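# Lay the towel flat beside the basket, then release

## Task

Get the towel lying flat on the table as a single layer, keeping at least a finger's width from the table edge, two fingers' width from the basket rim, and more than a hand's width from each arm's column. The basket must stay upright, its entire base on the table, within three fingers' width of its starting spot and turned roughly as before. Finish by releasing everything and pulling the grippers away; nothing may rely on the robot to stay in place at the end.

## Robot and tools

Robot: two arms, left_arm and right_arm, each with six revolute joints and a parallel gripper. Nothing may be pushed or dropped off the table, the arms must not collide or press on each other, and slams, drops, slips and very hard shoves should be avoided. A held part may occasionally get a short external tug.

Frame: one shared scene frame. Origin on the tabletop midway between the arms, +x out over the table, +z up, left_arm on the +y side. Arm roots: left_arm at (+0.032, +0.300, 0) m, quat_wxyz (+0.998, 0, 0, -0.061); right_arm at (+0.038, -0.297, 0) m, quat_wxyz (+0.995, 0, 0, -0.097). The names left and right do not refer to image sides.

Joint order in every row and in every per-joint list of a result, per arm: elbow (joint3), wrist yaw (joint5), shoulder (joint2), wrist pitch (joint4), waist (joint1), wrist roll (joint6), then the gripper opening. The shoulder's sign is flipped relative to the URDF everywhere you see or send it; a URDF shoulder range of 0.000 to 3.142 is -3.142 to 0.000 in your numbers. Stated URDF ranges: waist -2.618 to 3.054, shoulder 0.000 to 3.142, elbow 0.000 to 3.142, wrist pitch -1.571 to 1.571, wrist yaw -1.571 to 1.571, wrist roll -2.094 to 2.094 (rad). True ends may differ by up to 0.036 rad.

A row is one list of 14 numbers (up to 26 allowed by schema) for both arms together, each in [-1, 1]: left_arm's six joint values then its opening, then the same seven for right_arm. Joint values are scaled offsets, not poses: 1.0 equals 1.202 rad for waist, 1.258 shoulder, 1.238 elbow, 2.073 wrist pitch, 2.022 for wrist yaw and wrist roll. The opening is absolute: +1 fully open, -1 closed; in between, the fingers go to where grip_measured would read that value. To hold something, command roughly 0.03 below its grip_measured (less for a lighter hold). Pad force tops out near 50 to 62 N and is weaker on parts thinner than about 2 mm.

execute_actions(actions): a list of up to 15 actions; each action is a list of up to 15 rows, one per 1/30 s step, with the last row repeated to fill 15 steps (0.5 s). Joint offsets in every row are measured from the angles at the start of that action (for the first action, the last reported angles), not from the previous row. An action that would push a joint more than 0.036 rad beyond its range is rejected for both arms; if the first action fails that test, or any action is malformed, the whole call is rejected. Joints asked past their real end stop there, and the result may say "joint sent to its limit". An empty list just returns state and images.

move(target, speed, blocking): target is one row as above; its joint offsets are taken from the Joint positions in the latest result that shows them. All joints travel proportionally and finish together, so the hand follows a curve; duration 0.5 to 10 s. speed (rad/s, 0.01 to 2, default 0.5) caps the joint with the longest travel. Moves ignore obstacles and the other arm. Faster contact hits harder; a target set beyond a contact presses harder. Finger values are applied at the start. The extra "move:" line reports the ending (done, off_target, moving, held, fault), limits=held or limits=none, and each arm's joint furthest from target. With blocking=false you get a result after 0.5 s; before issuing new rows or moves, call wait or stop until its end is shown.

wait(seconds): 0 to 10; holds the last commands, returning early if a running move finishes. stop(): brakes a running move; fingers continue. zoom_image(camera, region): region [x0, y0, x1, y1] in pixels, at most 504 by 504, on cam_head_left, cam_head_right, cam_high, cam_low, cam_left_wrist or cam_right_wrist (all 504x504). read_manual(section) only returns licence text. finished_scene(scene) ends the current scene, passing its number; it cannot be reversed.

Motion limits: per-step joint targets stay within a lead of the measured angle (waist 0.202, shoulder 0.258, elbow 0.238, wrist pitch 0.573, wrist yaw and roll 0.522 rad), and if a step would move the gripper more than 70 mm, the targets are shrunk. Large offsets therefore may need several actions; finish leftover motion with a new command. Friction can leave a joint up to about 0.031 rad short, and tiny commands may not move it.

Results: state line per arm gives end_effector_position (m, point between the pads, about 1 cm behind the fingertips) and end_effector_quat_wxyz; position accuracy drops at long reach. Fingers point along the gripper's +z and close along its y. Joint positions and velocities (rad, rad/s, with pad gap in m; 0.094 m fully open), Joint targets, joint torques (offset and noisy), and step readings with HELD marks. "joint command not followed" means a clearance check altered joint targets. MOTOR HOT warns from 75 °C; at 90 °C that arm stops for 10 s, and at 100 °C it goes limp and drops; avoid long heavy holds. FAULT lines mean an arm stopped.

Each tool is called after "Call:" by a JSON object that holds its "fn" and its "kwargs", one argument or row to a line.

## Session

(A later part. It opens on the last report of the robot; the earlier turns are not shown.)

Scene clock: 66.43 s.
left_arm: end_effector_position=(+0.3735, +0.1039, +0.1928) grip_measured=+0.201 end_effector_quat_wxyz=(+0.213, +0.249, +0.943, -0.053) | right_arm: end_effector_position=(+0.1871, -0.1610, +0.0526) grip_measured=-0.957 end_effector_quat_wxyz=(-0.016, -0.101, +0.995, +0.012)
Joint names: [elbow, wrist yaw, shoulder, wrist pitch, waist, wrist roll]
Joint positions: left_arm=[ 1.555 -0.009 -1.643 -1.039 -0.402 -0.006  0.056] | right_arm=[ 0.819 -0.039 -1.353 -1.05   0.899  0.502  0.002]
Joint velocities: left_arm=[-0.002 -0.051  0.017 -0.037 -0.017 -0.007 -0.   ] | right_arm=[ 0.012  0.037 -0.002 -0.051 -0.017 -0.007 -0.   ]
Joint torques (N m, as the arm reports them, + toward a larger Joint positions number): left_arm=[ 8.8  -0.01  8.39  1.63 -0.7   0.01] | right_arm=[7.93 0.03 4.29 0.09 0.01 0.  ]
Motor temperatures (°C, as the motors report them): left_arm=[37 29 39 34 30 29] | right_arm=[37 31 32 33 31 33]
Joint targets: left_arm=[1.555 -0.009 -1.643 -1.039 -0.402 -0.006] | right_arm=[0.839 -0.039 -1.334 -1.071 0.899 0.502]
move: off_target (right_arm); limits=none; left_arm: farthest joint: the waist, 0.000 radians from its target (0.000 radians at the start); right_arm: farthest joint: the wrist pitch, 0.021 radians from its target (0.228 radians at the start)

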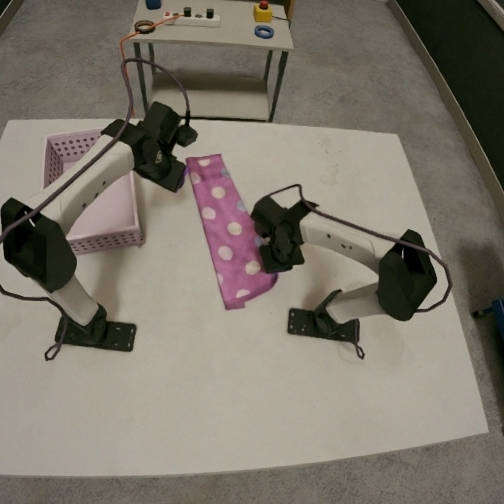

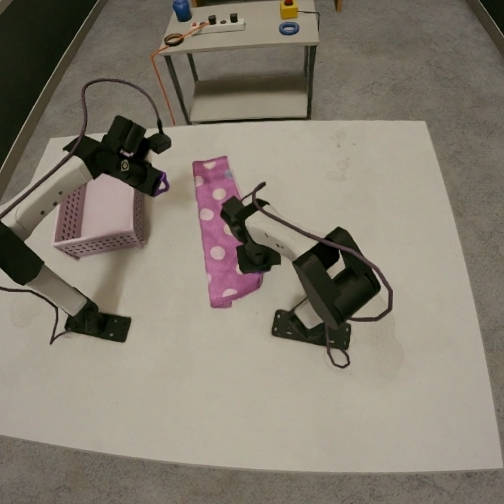

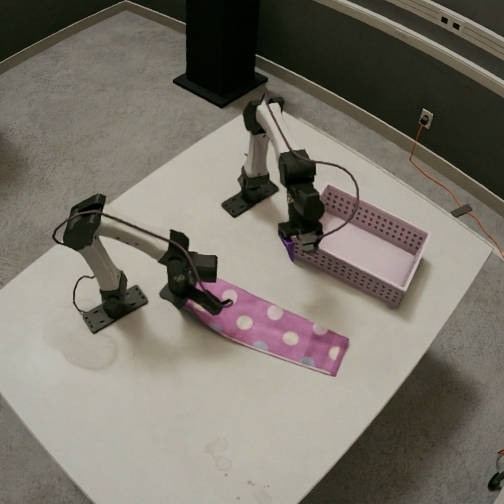

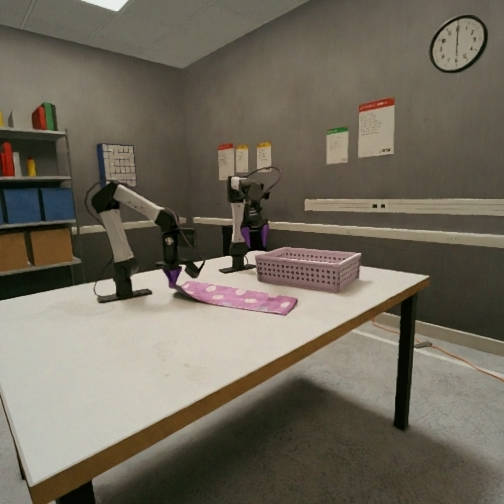

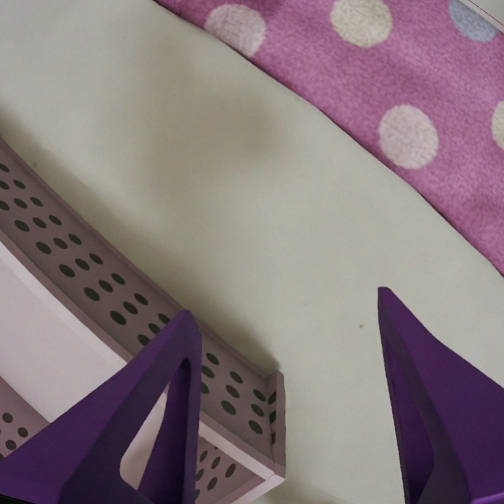

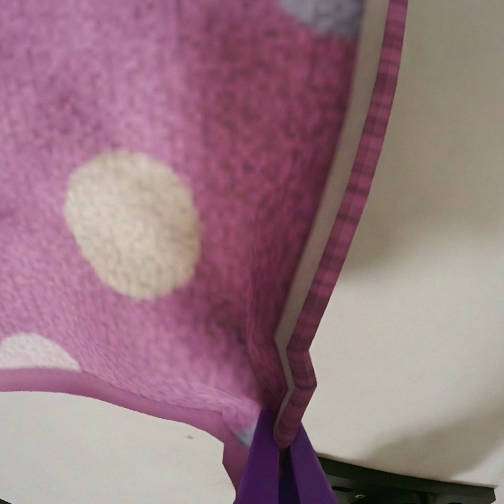

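Call:
{"fn": "move", "kwargs": {
  "target": [0,0,0,0,0,0,0.2, 0.03,0,-0.03,0,1,0.68,-1],
  "speed": 0.5
}}

Scene clock: 72.97 s.
left_arm: end_effector_position=(+0.3735, +0.1039, +0.1928) grip_measured=+0.201 end_effector_quat_wxyz=(+0.213, +0.249, +0.943, -0.053) | right_arm: end_effector_position=(-0.0332, -0.1044, +0.0529) grip_measured=-0.957 end_effector_quat_wxyz=(-0.015, -0.013, +1.000, -0.013)
Joint names: [elbow, wrist yaw, shoulder, wrist pitch, waist, wrist roll]
Joint positions: left_arm=[ 1.555 -0.009 -1.643 -1.039 -0.402 -0.006  0.056] | right_arm=[ 0.835 -0.037 -1.371 -1.051  2.09   1.87   0.002]
Joint velocities: left_arm=[ 0.012 -0.037 -0.002 -0.022  0.012  0.037  0.   ] | right_arm=[-0.002 -0.051 -0.017  0.066 -0.022  0.037  0.001]
Joint torques (N m, as the arm reports them, + toward a larger Joint positions number): left_arm=[ 8.81 -0.01  8.39  1.64 -0.7   0.01] | right_arm=[8.   0.06 1.8  0.18 0.75 0.07]
Motor temperatures (°C, as the motors report them): left_arm=[37 29 39 34 30 29] | right_arm=[38 31 32 33 31 33]
Joint targets: left_arm=[1.555 -0.009 -1.643 -1.039 -0.402 -0.006] | right_arm=[0.856 -0.039 -1.390 -1.050 2.101 1.876]
move: off_target (right_arm); limits=none; left_arm: farthest joint: the waist, 0.000 radians from its target (0.000 radians at the start); right_arm: farthest joint: the elbow, 0.022 radians from its target (0.037 radians at the start)

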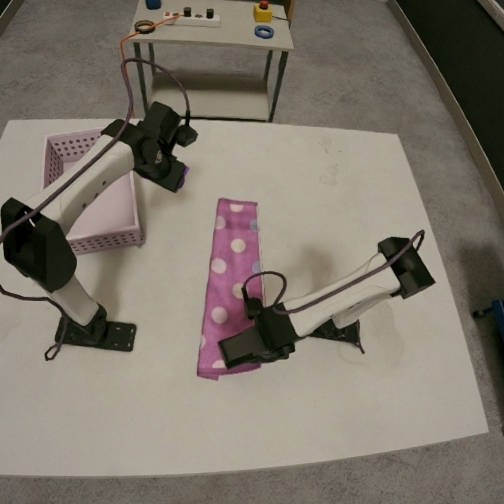

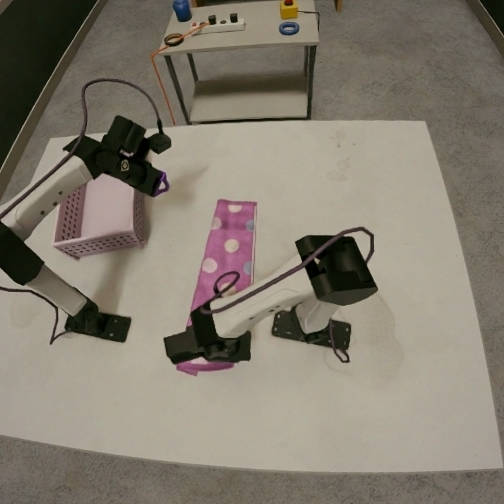

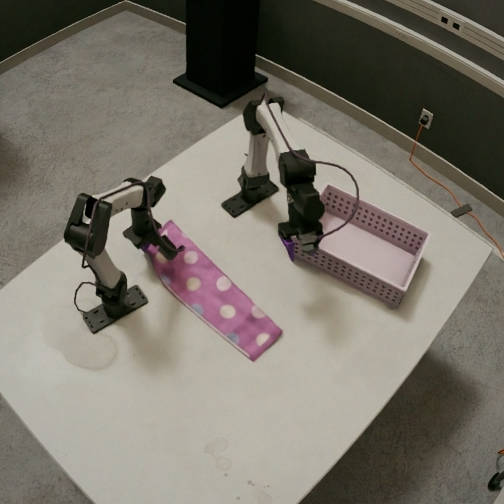

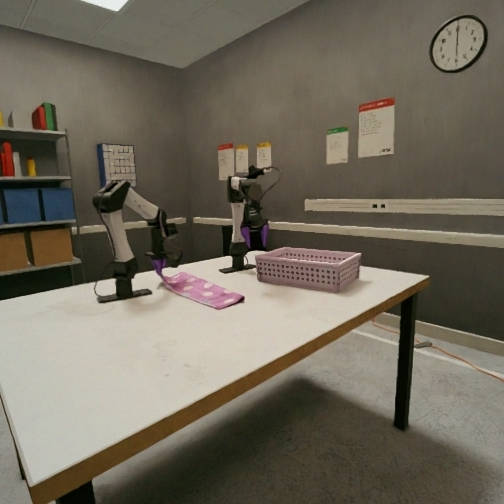

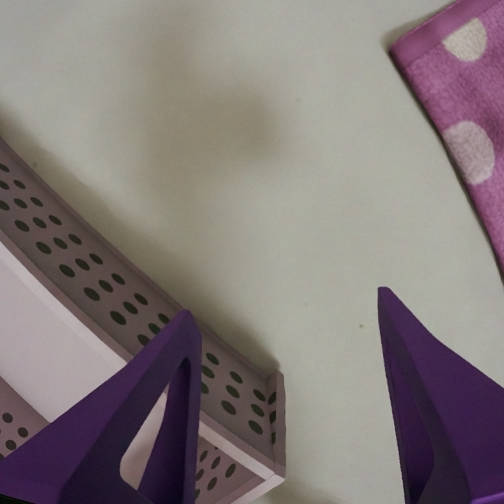

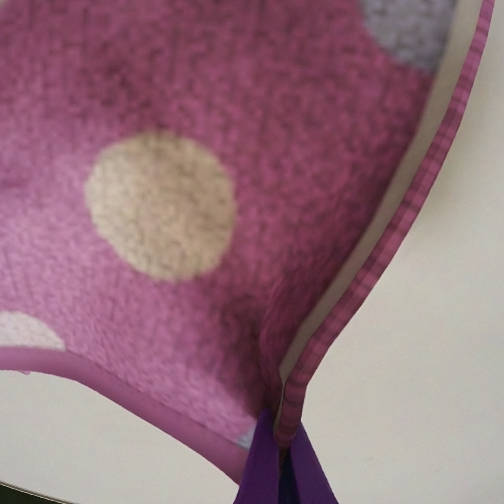

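Call:
{"fn": "move", "kwargs": {
  "target": [0,0,0,0,-0.3,-0.4,-0.2, 0.37,0,-0.365,0.012,0.27,0.1,-1],
  "speed": 0.4
}}

Scene clock: 80.47 s.
left_arm: end_effector_position=(+0.2850, -0.0020, +0.1928) grip_measured=-0.199 end_effector_quat_wxyz=(+0.150, +0.032, +0.975, -0.161) | right_arm: end_effector_position=(-0.1584, -0.0431, +0.0485) grip_measured=-0.957 end_effector_quat_wxyz=(-0.011, -0.072, +0.997, -0.016)
Joint names: [elbow, wrist yaw, shoulder, wrist pitch, waist, wrist roll]
Joint positions: left_arm=[ 1.555 -0.009 -1.643 -1.039 -0.754 -0.808  0.038] | right_arm=[ 1.27  -0.036 -1.814 -1.042  2.405  2.066  0.002]
Joint velocities: left_arm=[ 0.017  0.095  0.002  0.066 -0.012  0.037 -0.   ] | right_arm=[ 0.002  0.007  0.012 -0.007 -0.017  0.022 -0.   ]
Joint torques (N m, as the arm reports them, + toward a larger Joint positions number): left_arm=[ 8.78 -0.07  8.38  1.61 -1.32 -0.02] | right_arm=[8.01 0.08 5.66 0.34 0.65 0.05]
Motor temperatures (°C, as the motors report them): left_arm=[38 29 40 35 30 29] | right_arm=[38 31 33 33 31 33]
Joint targets: left_arm=[1.555 -0.009 -1.643 -1.039 -0.763 -0.814] | right_arm=[1.293 -0.036 -1.830 -1.026 2.414 2.072]
move: off_target (right_arm); limits=none; left_arm: farthest joint: the waist, 0.008 radians from its target (0.361 radians at the start); right_arm: farthest joint: the elbow, 0.023 radians from its target (0.458 radians at the start)

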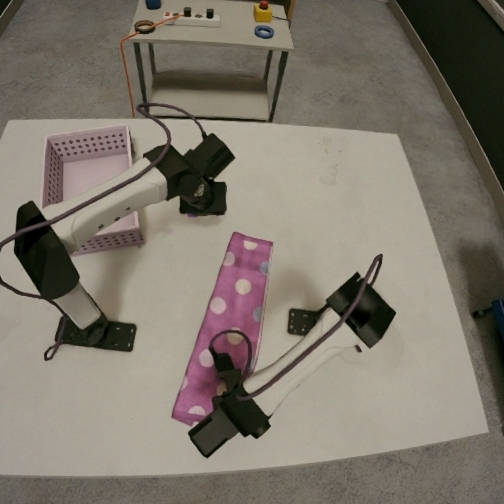

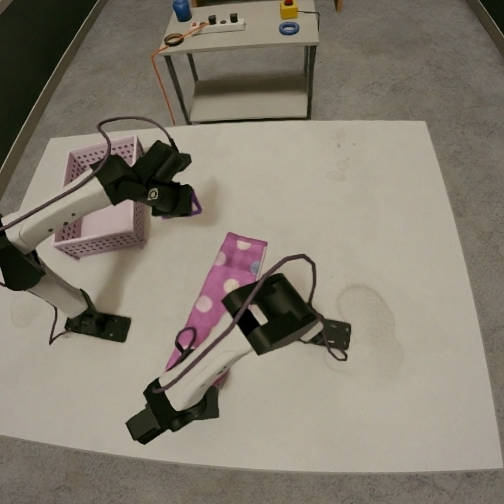

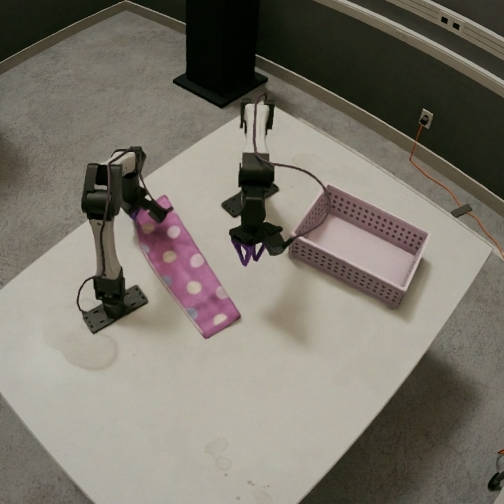

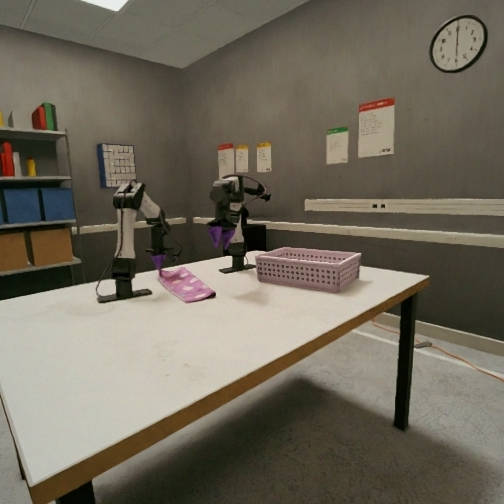

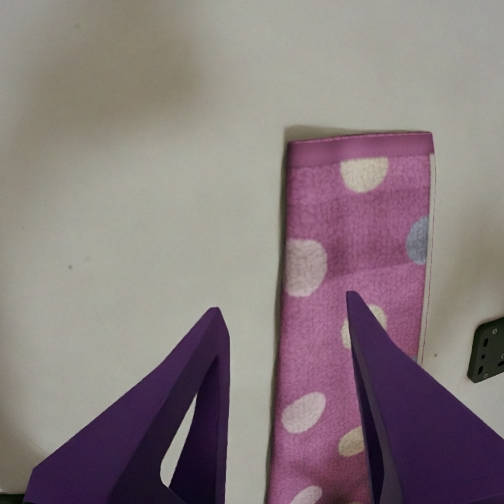

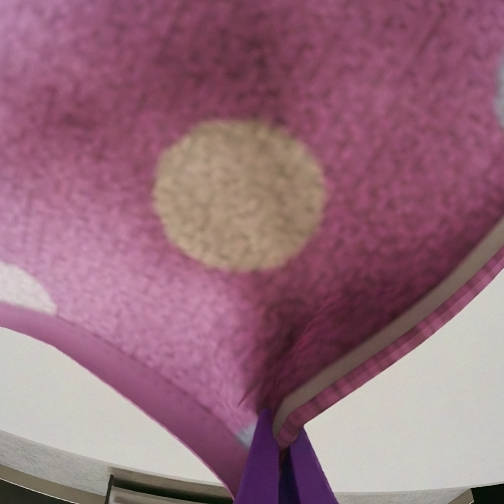

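Call:
{"fn": "move", "kwargs": {
  "target": [0.465,0,-0.59,0.005,-0.165,0.3,-0.2, 0,0,0,0,0,0,-1],
  "speed": 0.5
}}

Scene clock: 88.97 s.
left_arm: end_effector_position=(+0.2884, -0.1646, +0.0553) grip_measured=-0.199 end_effector_quat_wxyz=(+0.115, +0.412, +0.900, -0.080) | right_arm: end_effector_position=(-0.1584, -0.0431, +0.0485) grip_measured=-0.957 end_effector_quat_wxyz=(-0.011, -0.072, +0.997, -0.016)
Joint names: [elbow, wrist yaw, shoulder, wrist pitch, waist, wrist roll]
Joint positions: left_arm=[ 2.113 -0.009 -2.374 -1.028 -0.946 -0.209  0.038] | right_arm=[ 1.27  -0.036 -1.814 -1.042  2.405  2.066  0.002]
Joint velocities: left_arm=[ 0.002  0.037 -0.002  0.081  0.002  0.022 -0.   ] | right_arm=[ 0.007  0.007  0.012  0.022  0.002 -0.051  0.001]
Joint torques (N m, as the arm reports them, + toward a larger Joint positions number): left_arm=[ 9.92 -0.04 13.85  1.26 -1.14  0.09] | right_arm=[6.32 0.08 6.73 0.16 0.01 0.  ]
Motor temperatures (°C, as the motors report them): left_arm=[38 29 40 35 30 29] | right_arm=[39 31 34 32 31 33]
Joint targets: left_arm=[2.130 -0.009 -2.385 -1.028 -0.952 -0.202] | right_arm=[1.270 -0.036 -1.814 -1.042 2.405 2.066]
move: done; limits=none; left_arm: farthest joint: the elbow, 0.017 radians from its target (0.576 radians at the start); right_arm: farthest joint: the waist, 0.000 radians from its target (0.000 radians at the start)

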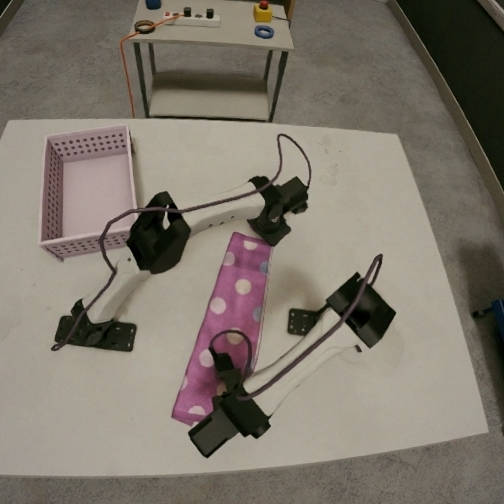

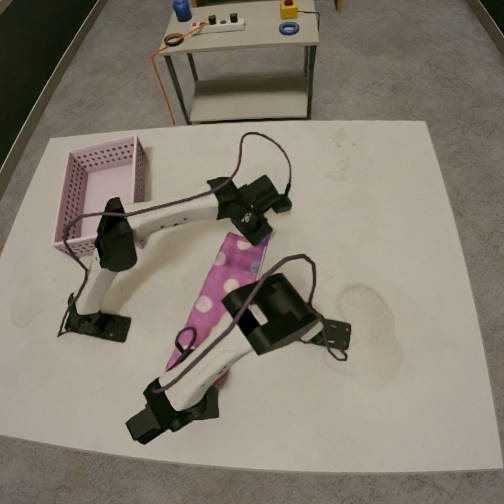

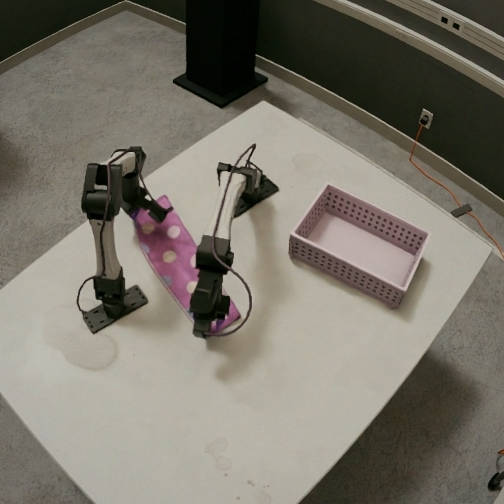

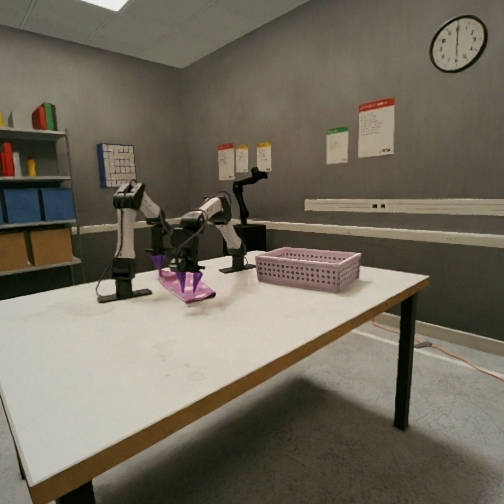

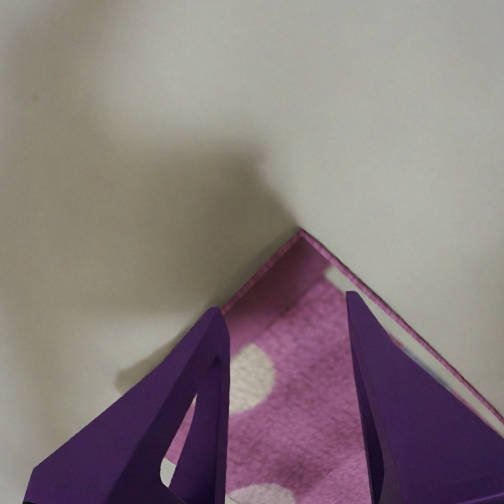

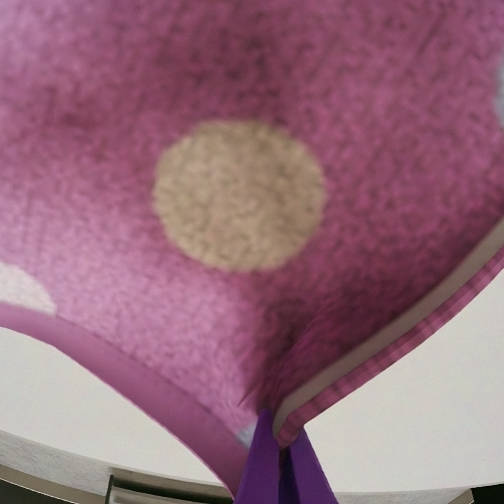

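Call:
{"fn": "move", "kwargs": {
  "target": [0,0,-0.05,0.025,0,0.28,-0.3, 0,0,0,0,0,0,-1],
  "speed": 0.4
}}

Scene clock: 95.80 s.
left_arm: end_effector_position=(+0.2919, -0.1710, +0.0366) grip_measured=-0.298 end_effector_quat_wxyz=(+0.133, +0.645, +0.751, -0.045) | right_arm: end_effector_position=(-0.1584, -0.0431, +0.0485) grip_measured=-0.957 end_effector_quat_wxyz=(-0.011, -0.072, +0.997, -0.016)
Joint names: [elbow, wrist yaw, shoulder, wrist pitch, waist, wrist roll]
Joint positions: left_arm=[ 2.113 -0.009 -2.416 -0.985 -0.946  0.351  0.033] | right_arm=[ 1.27  -0.036 -1.814 -1.042  2.405  2.066  0.002]
Joint velocities: left_arm=[-0.007  0.037 -0.002  0.066 -0.002 -0.007  0.001] | right_arm=[-0.012 -0.022  0.007  0.051  0.002  0.007  0.   ]
Joint torques (N m, as the arm reports them, + toward a larger Joint positions number): left_arm=[ 8.56  0.01 13.33  1.36 -0.7   0.09] | right_arm=[6.32 0.08 6.73 0.16 0.02 0.  ]
Motor temperatures (°C, as the motors report them): left_arm=[39 29 43 34 30 29] | right_arm=[39 31 35 32 31 33]
Joint targets: left_arm=[2.113 -0.009 -2.437 -0.976 -0.946 0.357] | right_arm=[1.270 -0.036 -1.814 -1.042 2.405 2.066]
move: off_target (left_arm); limits=none; left_arm: farthest joint: the shoulder, 0.021 radians from its target (0.063 radians at the start); right_arm: farthest joint: the waist, 0.000 radians from its target (0.000 radians at the start)

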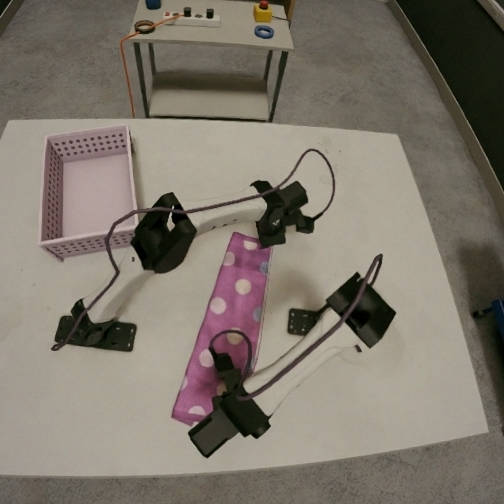

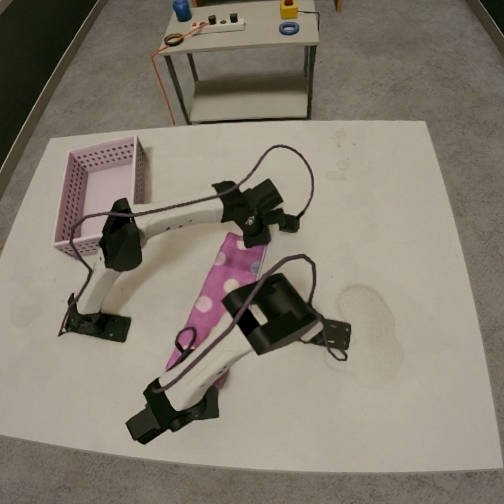

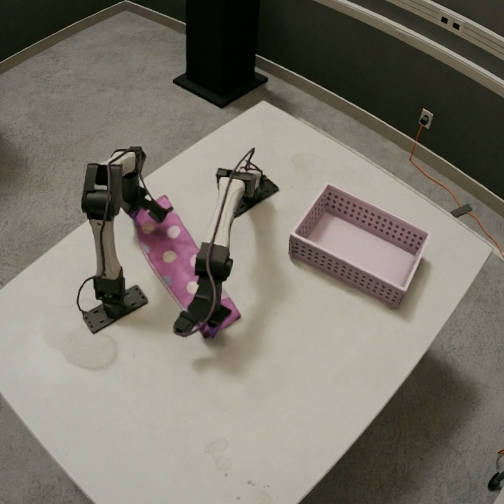

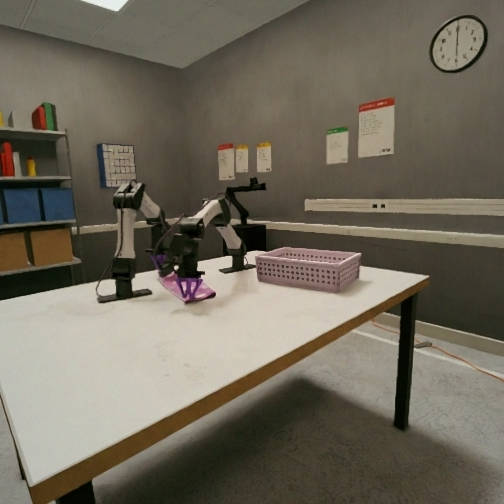

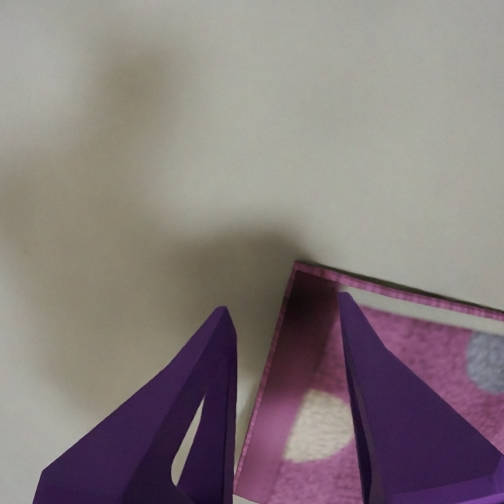

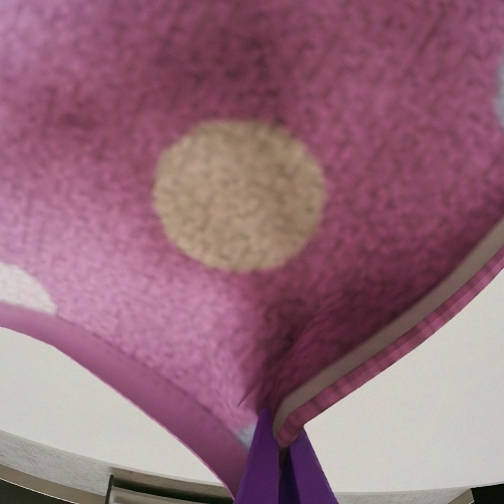

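Shift right ~1 cm, slightly back, and down.

Call:
{"fn": "move", "kwargs": {
  "target": [0,0,-0.045,-0.015,-0.022,0.08,-0.3, 0,0,0,0,0,0,-1],
  "speed": 0.12
}}

Scene clock: 100.07 s.
left_arm: end_effector_position=(+0.2846, -0.1707, +0.0247) grip_measured=-0.299 end_effector_quat_wxyz=(+0.122, +0.706, +0.697, -0.031) | right_arm: end_effector_position=(-0.1584, -0.0431, +0.0485) grip_measured=-0.957 end_effector_quat_wxyz=(-0.011, -0.072, +0.997, -0.016)
Joint names: [elbow, wrist yaw, shoulder, wrist pitch, waist, wrist roll]
Joint positions: left_arm=[ 2.113 -0.009 -2.438 -0.993 -0.958  0.505  0.033] | right_arm=[ 1.27  -0.036 -1.814 -1.042  2.405  2.066  0.002]
Joint velocities: left_arm=[-0.002  0.007  0.002  0.037 -0.017 -0.022  0.001] | right_arm=[-0.002  0.022  0.002  0.022 -0.007  0.022  0.001]
Joint torques (N m, as the arm reports them, + toward a larger Joint positions number): left_arm=[ 8.47  0.02 12.28  0.92 -1.76  0.08] | right_arm=[6.33 0.08 6.73 0.16 0.   0.  ]
Motor temperatures (°C, as the motors report them): left_arm=[39 29 45 34 30 29] | right_arm=[39 31 36 32 31 33]
Joint targets: left_arm=[2.113 -0.009 -2.473 -1.016 -0.973 0.513] | right_arm=[1.270 -0.036 -1.814 -1.042 2.405 2.066]
move: off_target (left_arm); limits=none; left_arm: farthest joint: the shoulder, 0.034 radians from its target (0.056 radians at the start); right_arm: farthest joint: the waist, 0.000 radians from its target (0.000 radians at the start)

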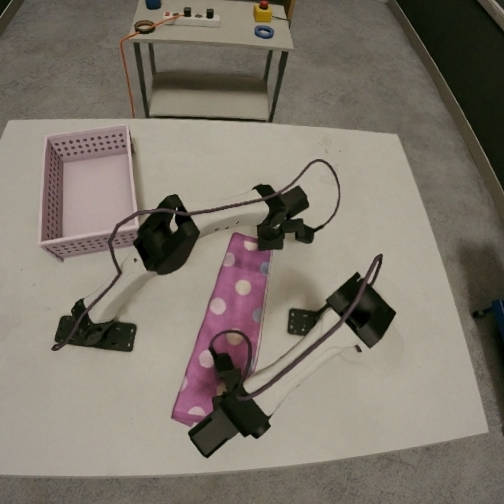

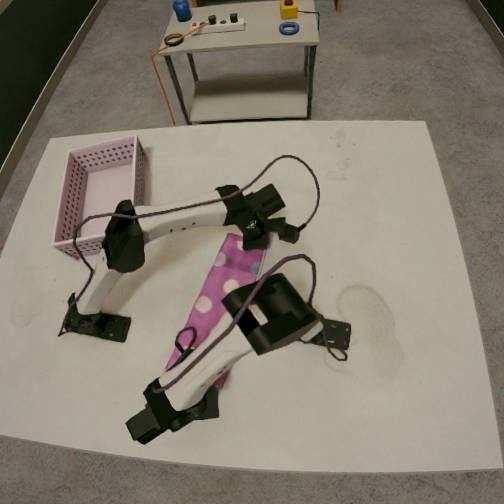

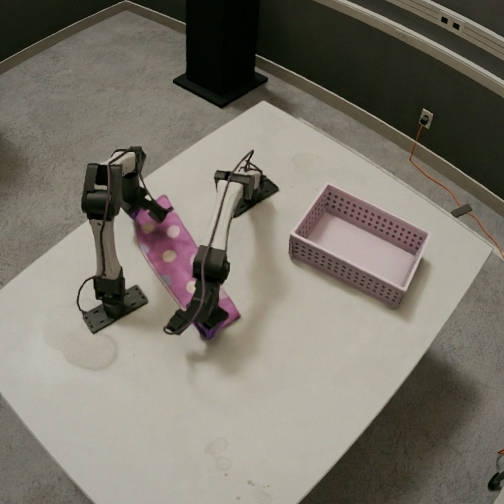

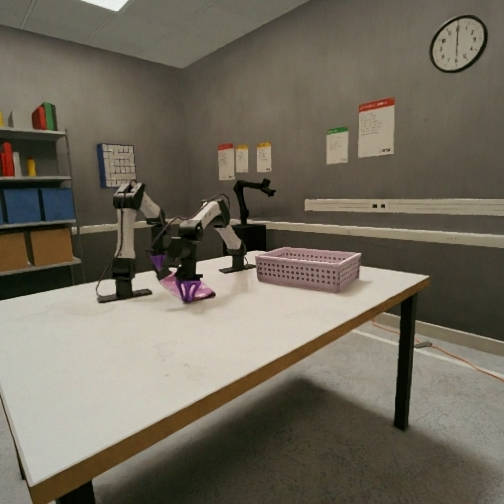

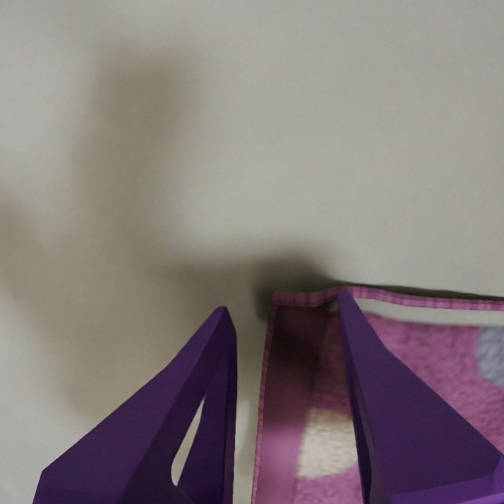

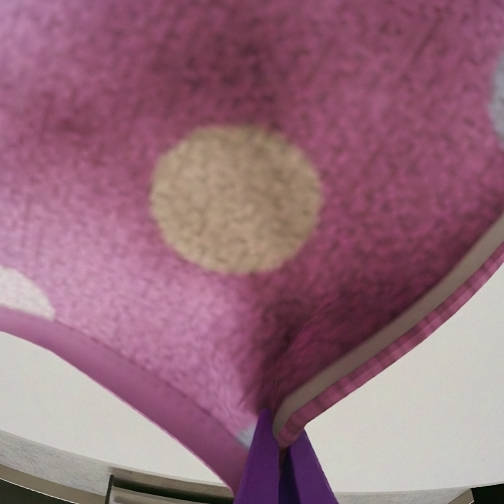

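Call:
{"fn": "execute_actions", "kwargs": {
  "actions": [
    [[0,0,-0.05,0,0,0,-0.6,0,0,0,0,0,0,-1]],
    [[0,0,-0.05,0,0,0,-0.8,0,0,0,0,0,0,-1]],
    [[0,0,-0.05,0,0,0,-1,0,0,0,0,0,0,-1]]
  ]
}}

Call:
{"fn": "move", "kwargs": {
  "target": [0,0,0.1,-0.03,0,0,-1, 0,0,0,0,0,0,-1],
  "speed": 0.15
}}

Scene clock: 106.77 s.
left_arm: end_effector_position=(+0.2809, -0.1728, +0.0213) grip_measured=-0.998 end_effector_quat_wxyz=(+0.117, +0.708, +0.696, -0.042) | right_arm: end_effector_position=(-0.1584, -0.0431, +0.0485) grip_measured=-0.957 end_effector_quat_wxyz=(-0.011, -0.072, +0.997, -0.016)
Joint names: [elbow, wrist yaw, shoulder, wrist pitch, waist, wrist roll]
Joint positions: left_arm=[ 2.115  0.014 -2.446 -0.992 -0.959  0.506  0.   ] | right_arm=[ 1.27  -0.036 -1.814 -1.042  2.405  2.066  0.002]
Joint velocities: left_arm=[ 0.002 -0.022 -0.007  0.037  0.002 -0.037  0.001] | right_arm=[ 0.007 -0.066 -0.002  0.051 -0.012  0.066 -0.   ]
Joint torques (N m, as the arm reports them, + toward a larger Joint positions number): left_arm=[ 8.47 -0.02 10.09  1.16 -0.71  0.  ] | right_arm=[6.32 0.08 6.73 0.16 0.01 0.  ]
Motor temperatures (°C, as the motors report them): left_arm=[39 29 46 34 31 29] | right_arm=[39 31 37 32 31 33]
Joint targets: left_arm=[2.115 0.007 -2.509 -0.992 -0.959 0.506] | right_arm=[1.270 -0.036 -1.814 -1.042 2.405 2.066]
Step readings (joint positions; steps 1 to 15: 1st action; 16 to 30: 2nd action; 31 to 45: 3rd action):
0: left_arm=[2.113 -0.009 -2.438 -0.993 -0.958 0.506] | right_arm=[1.270 -0.036 -1.814 -1.042 2.405 2.066]
1: left_arm=[2.113 -0.009 -2.441 -0.992 -0.958 0.506] | right_arm=[1.270 -0.036 -1.814 -1.042 2.405 2.066]
2: left_arm=[2.113 -0.008 -2.443 -0.991 -0.958 0.506] | right_arm=[1.270 -0.036 -1.814 -1.042 2.405 2.066]
4: left_arm=[2.114 -0.003 -2.445 -0.991 -0.959 0.506] | right_arm=[1.270 -0.036 -1.814 -1.042 2.405 2.066]
8: left_arm=[2.115 -0.002 -2.445 -0.992 -0.959 0.506] | right_arm=[1.270 -0.036 -1.814 -1.042 2.405 2.066]
15: left_arm=[2.115 -0.002 -2.445 -0.992 -0.959 0.506] | right_arm=[1.270 -0.036 -1.814 -1.042 2.405 2.066]
16: left_arm=[2.115 0.000 -2.445 -0.992 -0.959 0.506] | right_arm=[1.270 -0.036 -1.814 -1.042 2.405 2.066]
17: left_arm=[2.115 0.002 -2.446 -0.992 -0.959 0.506] | right_arm=[1.270 -0.036 -1.814 -1.042 2.405 2.066]
19: left_arm=[2.115 0.006 -2.446 -0.992 -0.959 0.506] | right_arm=[1.270 -0.036 -1.814 -1.042 2.405 2.066]
23: left_arm=[2.115 0.007 -2.446 -0.992 -0.959 0.506] | right_arm=[1.270 -0.036 -1.814 -1.042 2.405 2.066]
30: left_arm=[2.115 0.007 -2.446 -0.992 -0.959 0.506] | right_arm=[1.270 -0.036 -1.814 -1.042 2.405 2.066]
31: left_arm=[2.115 0.008 -2.446 -0.992 -0.959 0.506] | right_arm=[1.270 -0.036 -1.814 -1.042 2.405 2.066]
32: left_arm=[2.115 0.012 -2.446 -0.992 -0.959 0.506] | right_arm=[1.270 -0.036 -1.814 -1.042 2.405 2.066]
34: left_arm=[2.115 0.013 -2.446 -0.992 -0.959 0.506] | right_arm=[1.270 -0.036 -1.814 -1.042 2.405 2.066]
38: left_arm=[2.115 0.014 -2.446 -0.992 -0.959 0.506] | right_arm=[1.270 -0.036 -1.814 -1.042 2.405 2.066]
45: Joint positions above

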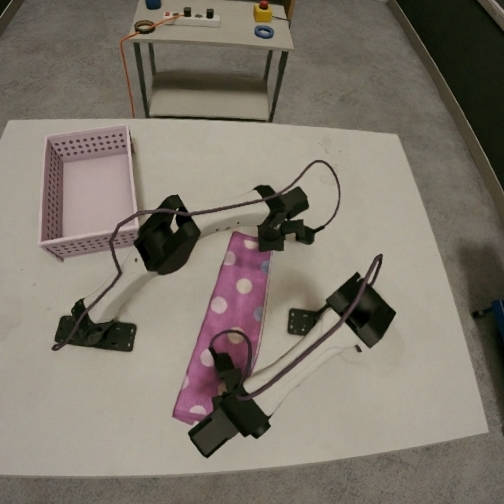

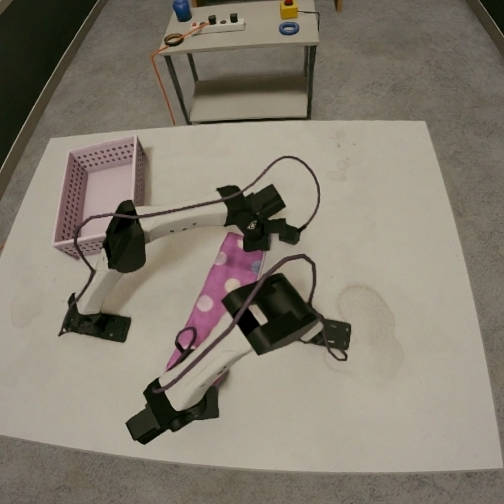

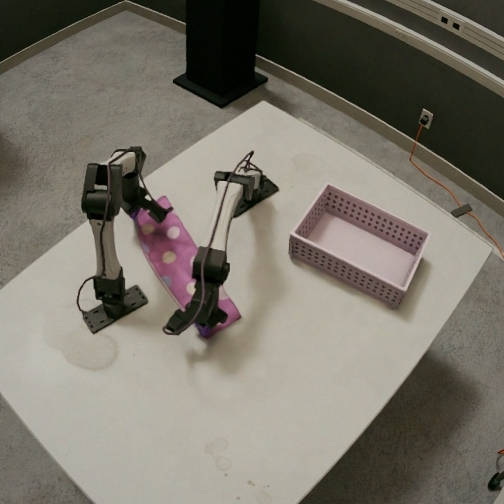

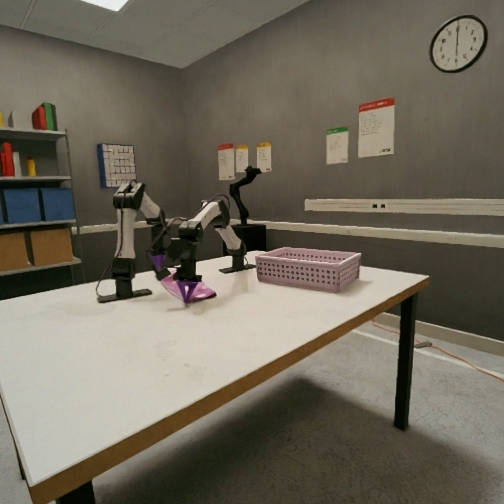

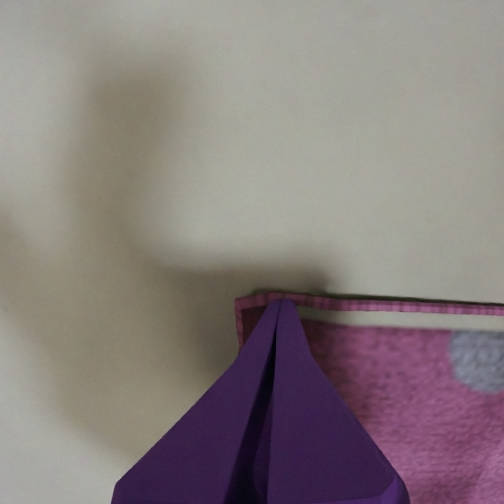

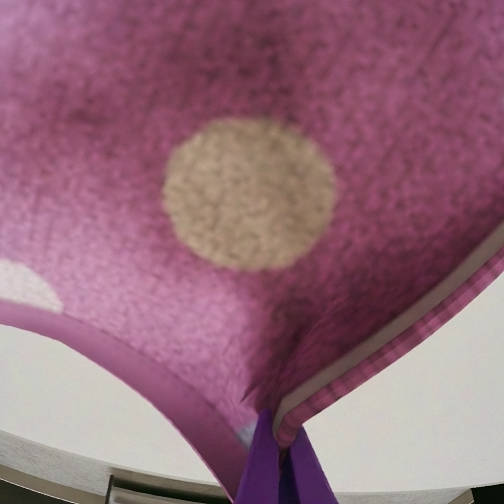

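Scene clock: 108.17 s.
left_arm: end_effector_position=(+0.2789, -0.1691, +0.0812) grip_measured=-0.998 end_effector_quat_wxyz=(+0.151, +0.704, +0.692, -0.052) | right_arm: end_effector_position=(-0.1584, -0.0431, +0.0485) grip_measured=-0.957 end_effector_quat_wxyz=(-0.011, -0.072, +0.997, -0.016)
Joint names: [elbow, wrist yaw, shoulder, wrist pitch, waist, wrist roll]
Joint positions: left_arm=[ 2.115  0.015 -2.323 -1.042 -0.959  0.506  0.   ] | right_arm=[ 1.27  -0.036 -1.814 -1.042  2.405  2.066  0.002]
Joint velocities: left_arm=[-0.007  0.022  0.012 -0.095 -0.002 -0.007  0.001] | right_arm=[ 0.002  0.081 -0.002 -0.066 -0.002 -0.022  0.   ]
Joint torques (N m, as the arm reports them, + toward a larger Joint positions number): left_arm=[ 8.64  0.03 14.5   1.21 -0.71  0.  ] | right_arm=[6.32 0.08 6.73 0.16 0.02 0.  ]
Motor temperatures (°C, as the motors report them): left_arm=[39 29 47 34 31 29] | right_arm=[39 31 37 32 31 33]
Joint targets: left_arm=[2.115 0.014 -2.321 -1.054 -0.959 0.506] | right_arm=[1.270 -0.036 -1.814 -1.042 2.405 2.066]
move: done; limits=none; left_arm: farthest joint: the wrist pitch, 0.012 radians from its target (0.063 radians at the start); right_arm: farthest joint: the waist, 0.000 radians from its target (0.000 radians at the start)

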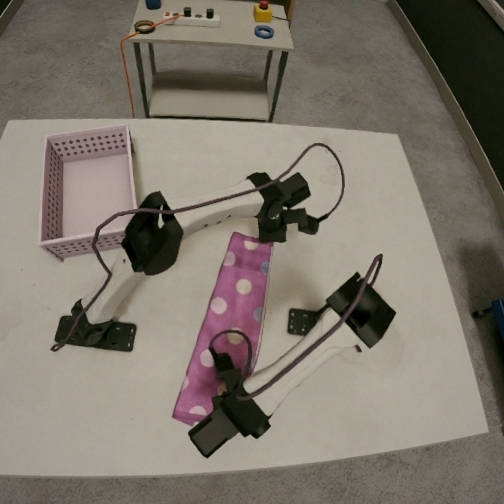

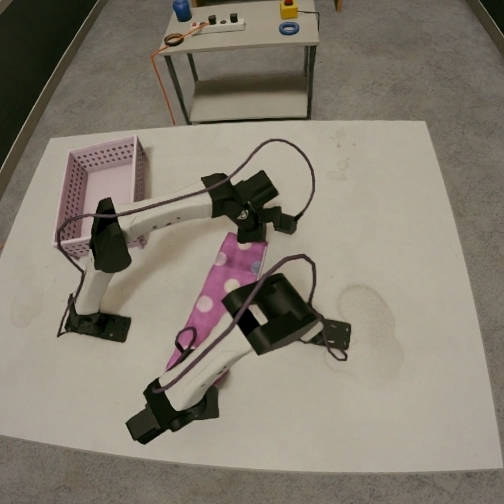

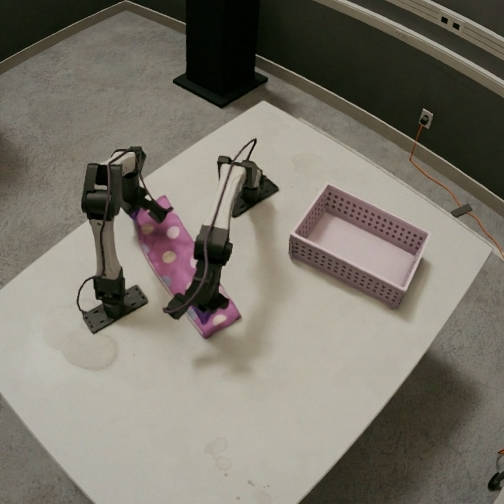

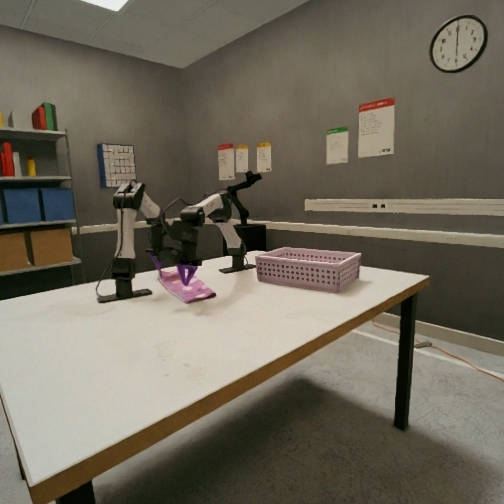

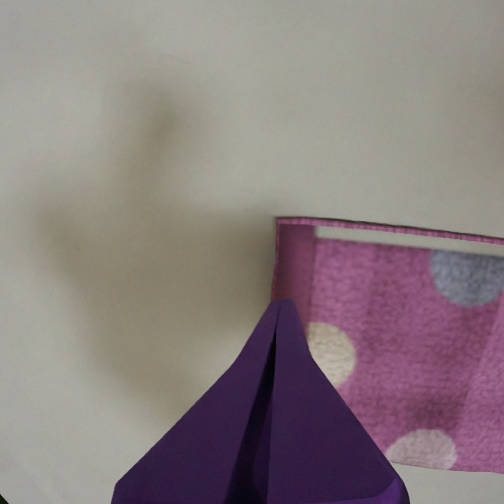

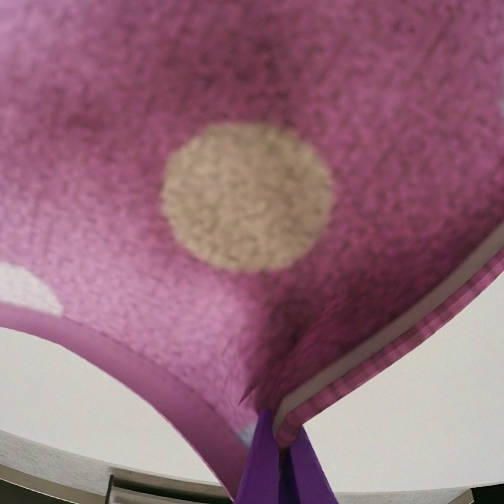

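Call:
{"fn": "move", "kwargs": {
  "target": [0,0.085,-0.08,0,0.07,0,-0.3, 0,0,0,0,0,0,-1],
  "speed": 0.2
}}

Scene clock: 112.50 s.
left_arm: end_effector_position=(+0.2880, -0.1594, +0.0420) grip_measured=-0.302 end_effector_quat_wxyz=(+0.093, +0.685, +0.713, -0.114) | right_arm: end_effector_position=(-0.1584, -0.0431, +0.0485) grip_measured=-0.957 end_effector_quat_wxyz=(-0.011, -0.072, +0.997, -0.016)
Joint names: [elbow, wrist yaw, shoulder, wrist pitch, waist, wrist roll]
Joint positions: left_arm=[ 2.115  0.176 -2.405 -1.042 -0.882  0.506  0.033] | right_arm=[ 1.27  -0.036 -1.814 -1.042  2.405  2.066  0.002]
Joint velocities: left_arm=[ 0.007 -0.022 -0.017  0.037 -0.022 -0.095 -0.001] | right_arm=[ 0.002  0.051  0.007 -0.022 -0.007  0.022 -0.   ]
Joint torques (N m, as the arm reports them, + toward a larger Joint positions number): left_arm=[ 8.49  0.2  13.41  1.13 -0.15  0.02] | right_arm=[6.33 0.08 6.73 0.15 0.03 0.01]
Motor temperatures (°C, as the motors report them): left_arm=[39 29 48 34 31 29] | right_arm=[39 31 37 32 31 33]
Joint targets: left_arm=[2.115 0.186 -2.423 -1.042 -0.874 0.506] | right_arm=[1.270 -0.036 -1.814 -1.042 2.405 2.066]
move: done; limits=none; left_arm: farthest joint: the shoulder, 0.019 radians from its target (0.101 radians at the start); right_arm: farthest joint: the waist, 0.000 radians from its target (0.000 radians at the start)

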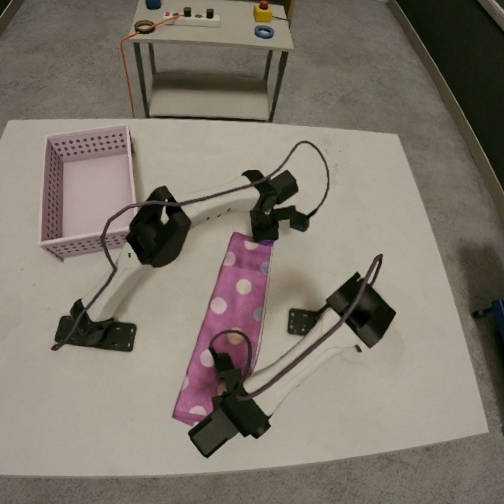

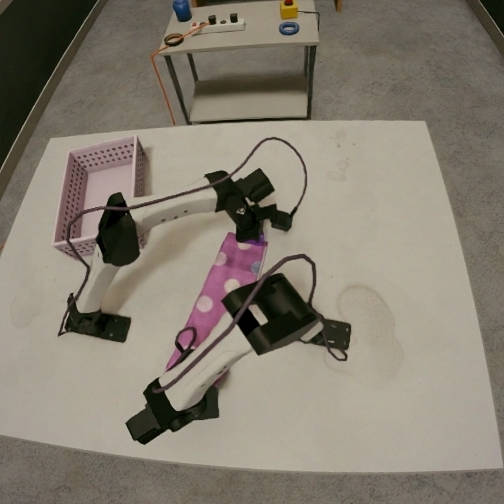

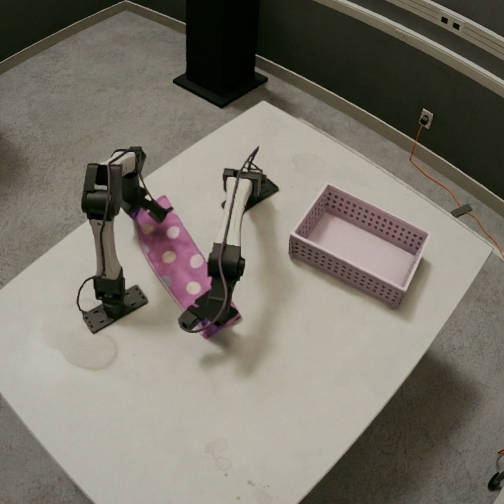

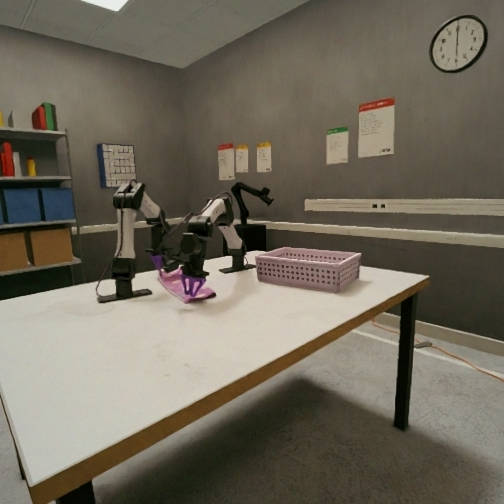

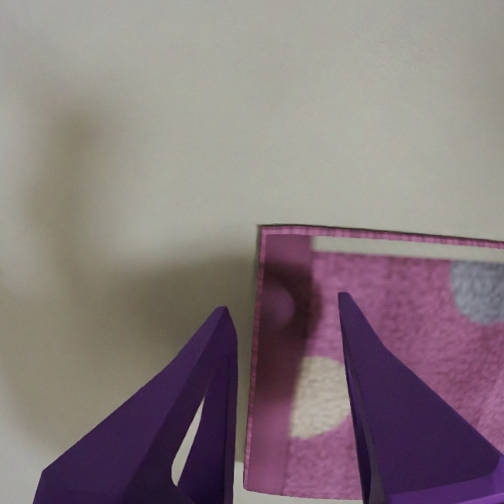

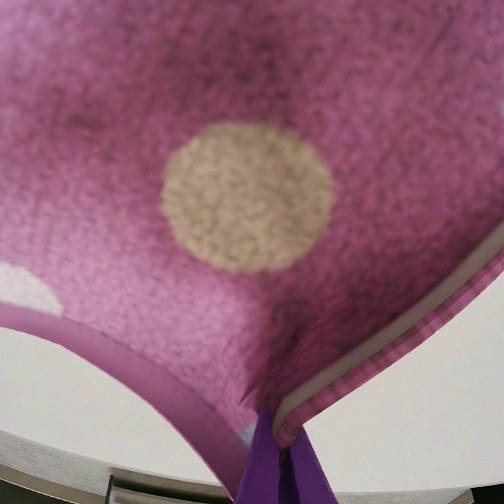

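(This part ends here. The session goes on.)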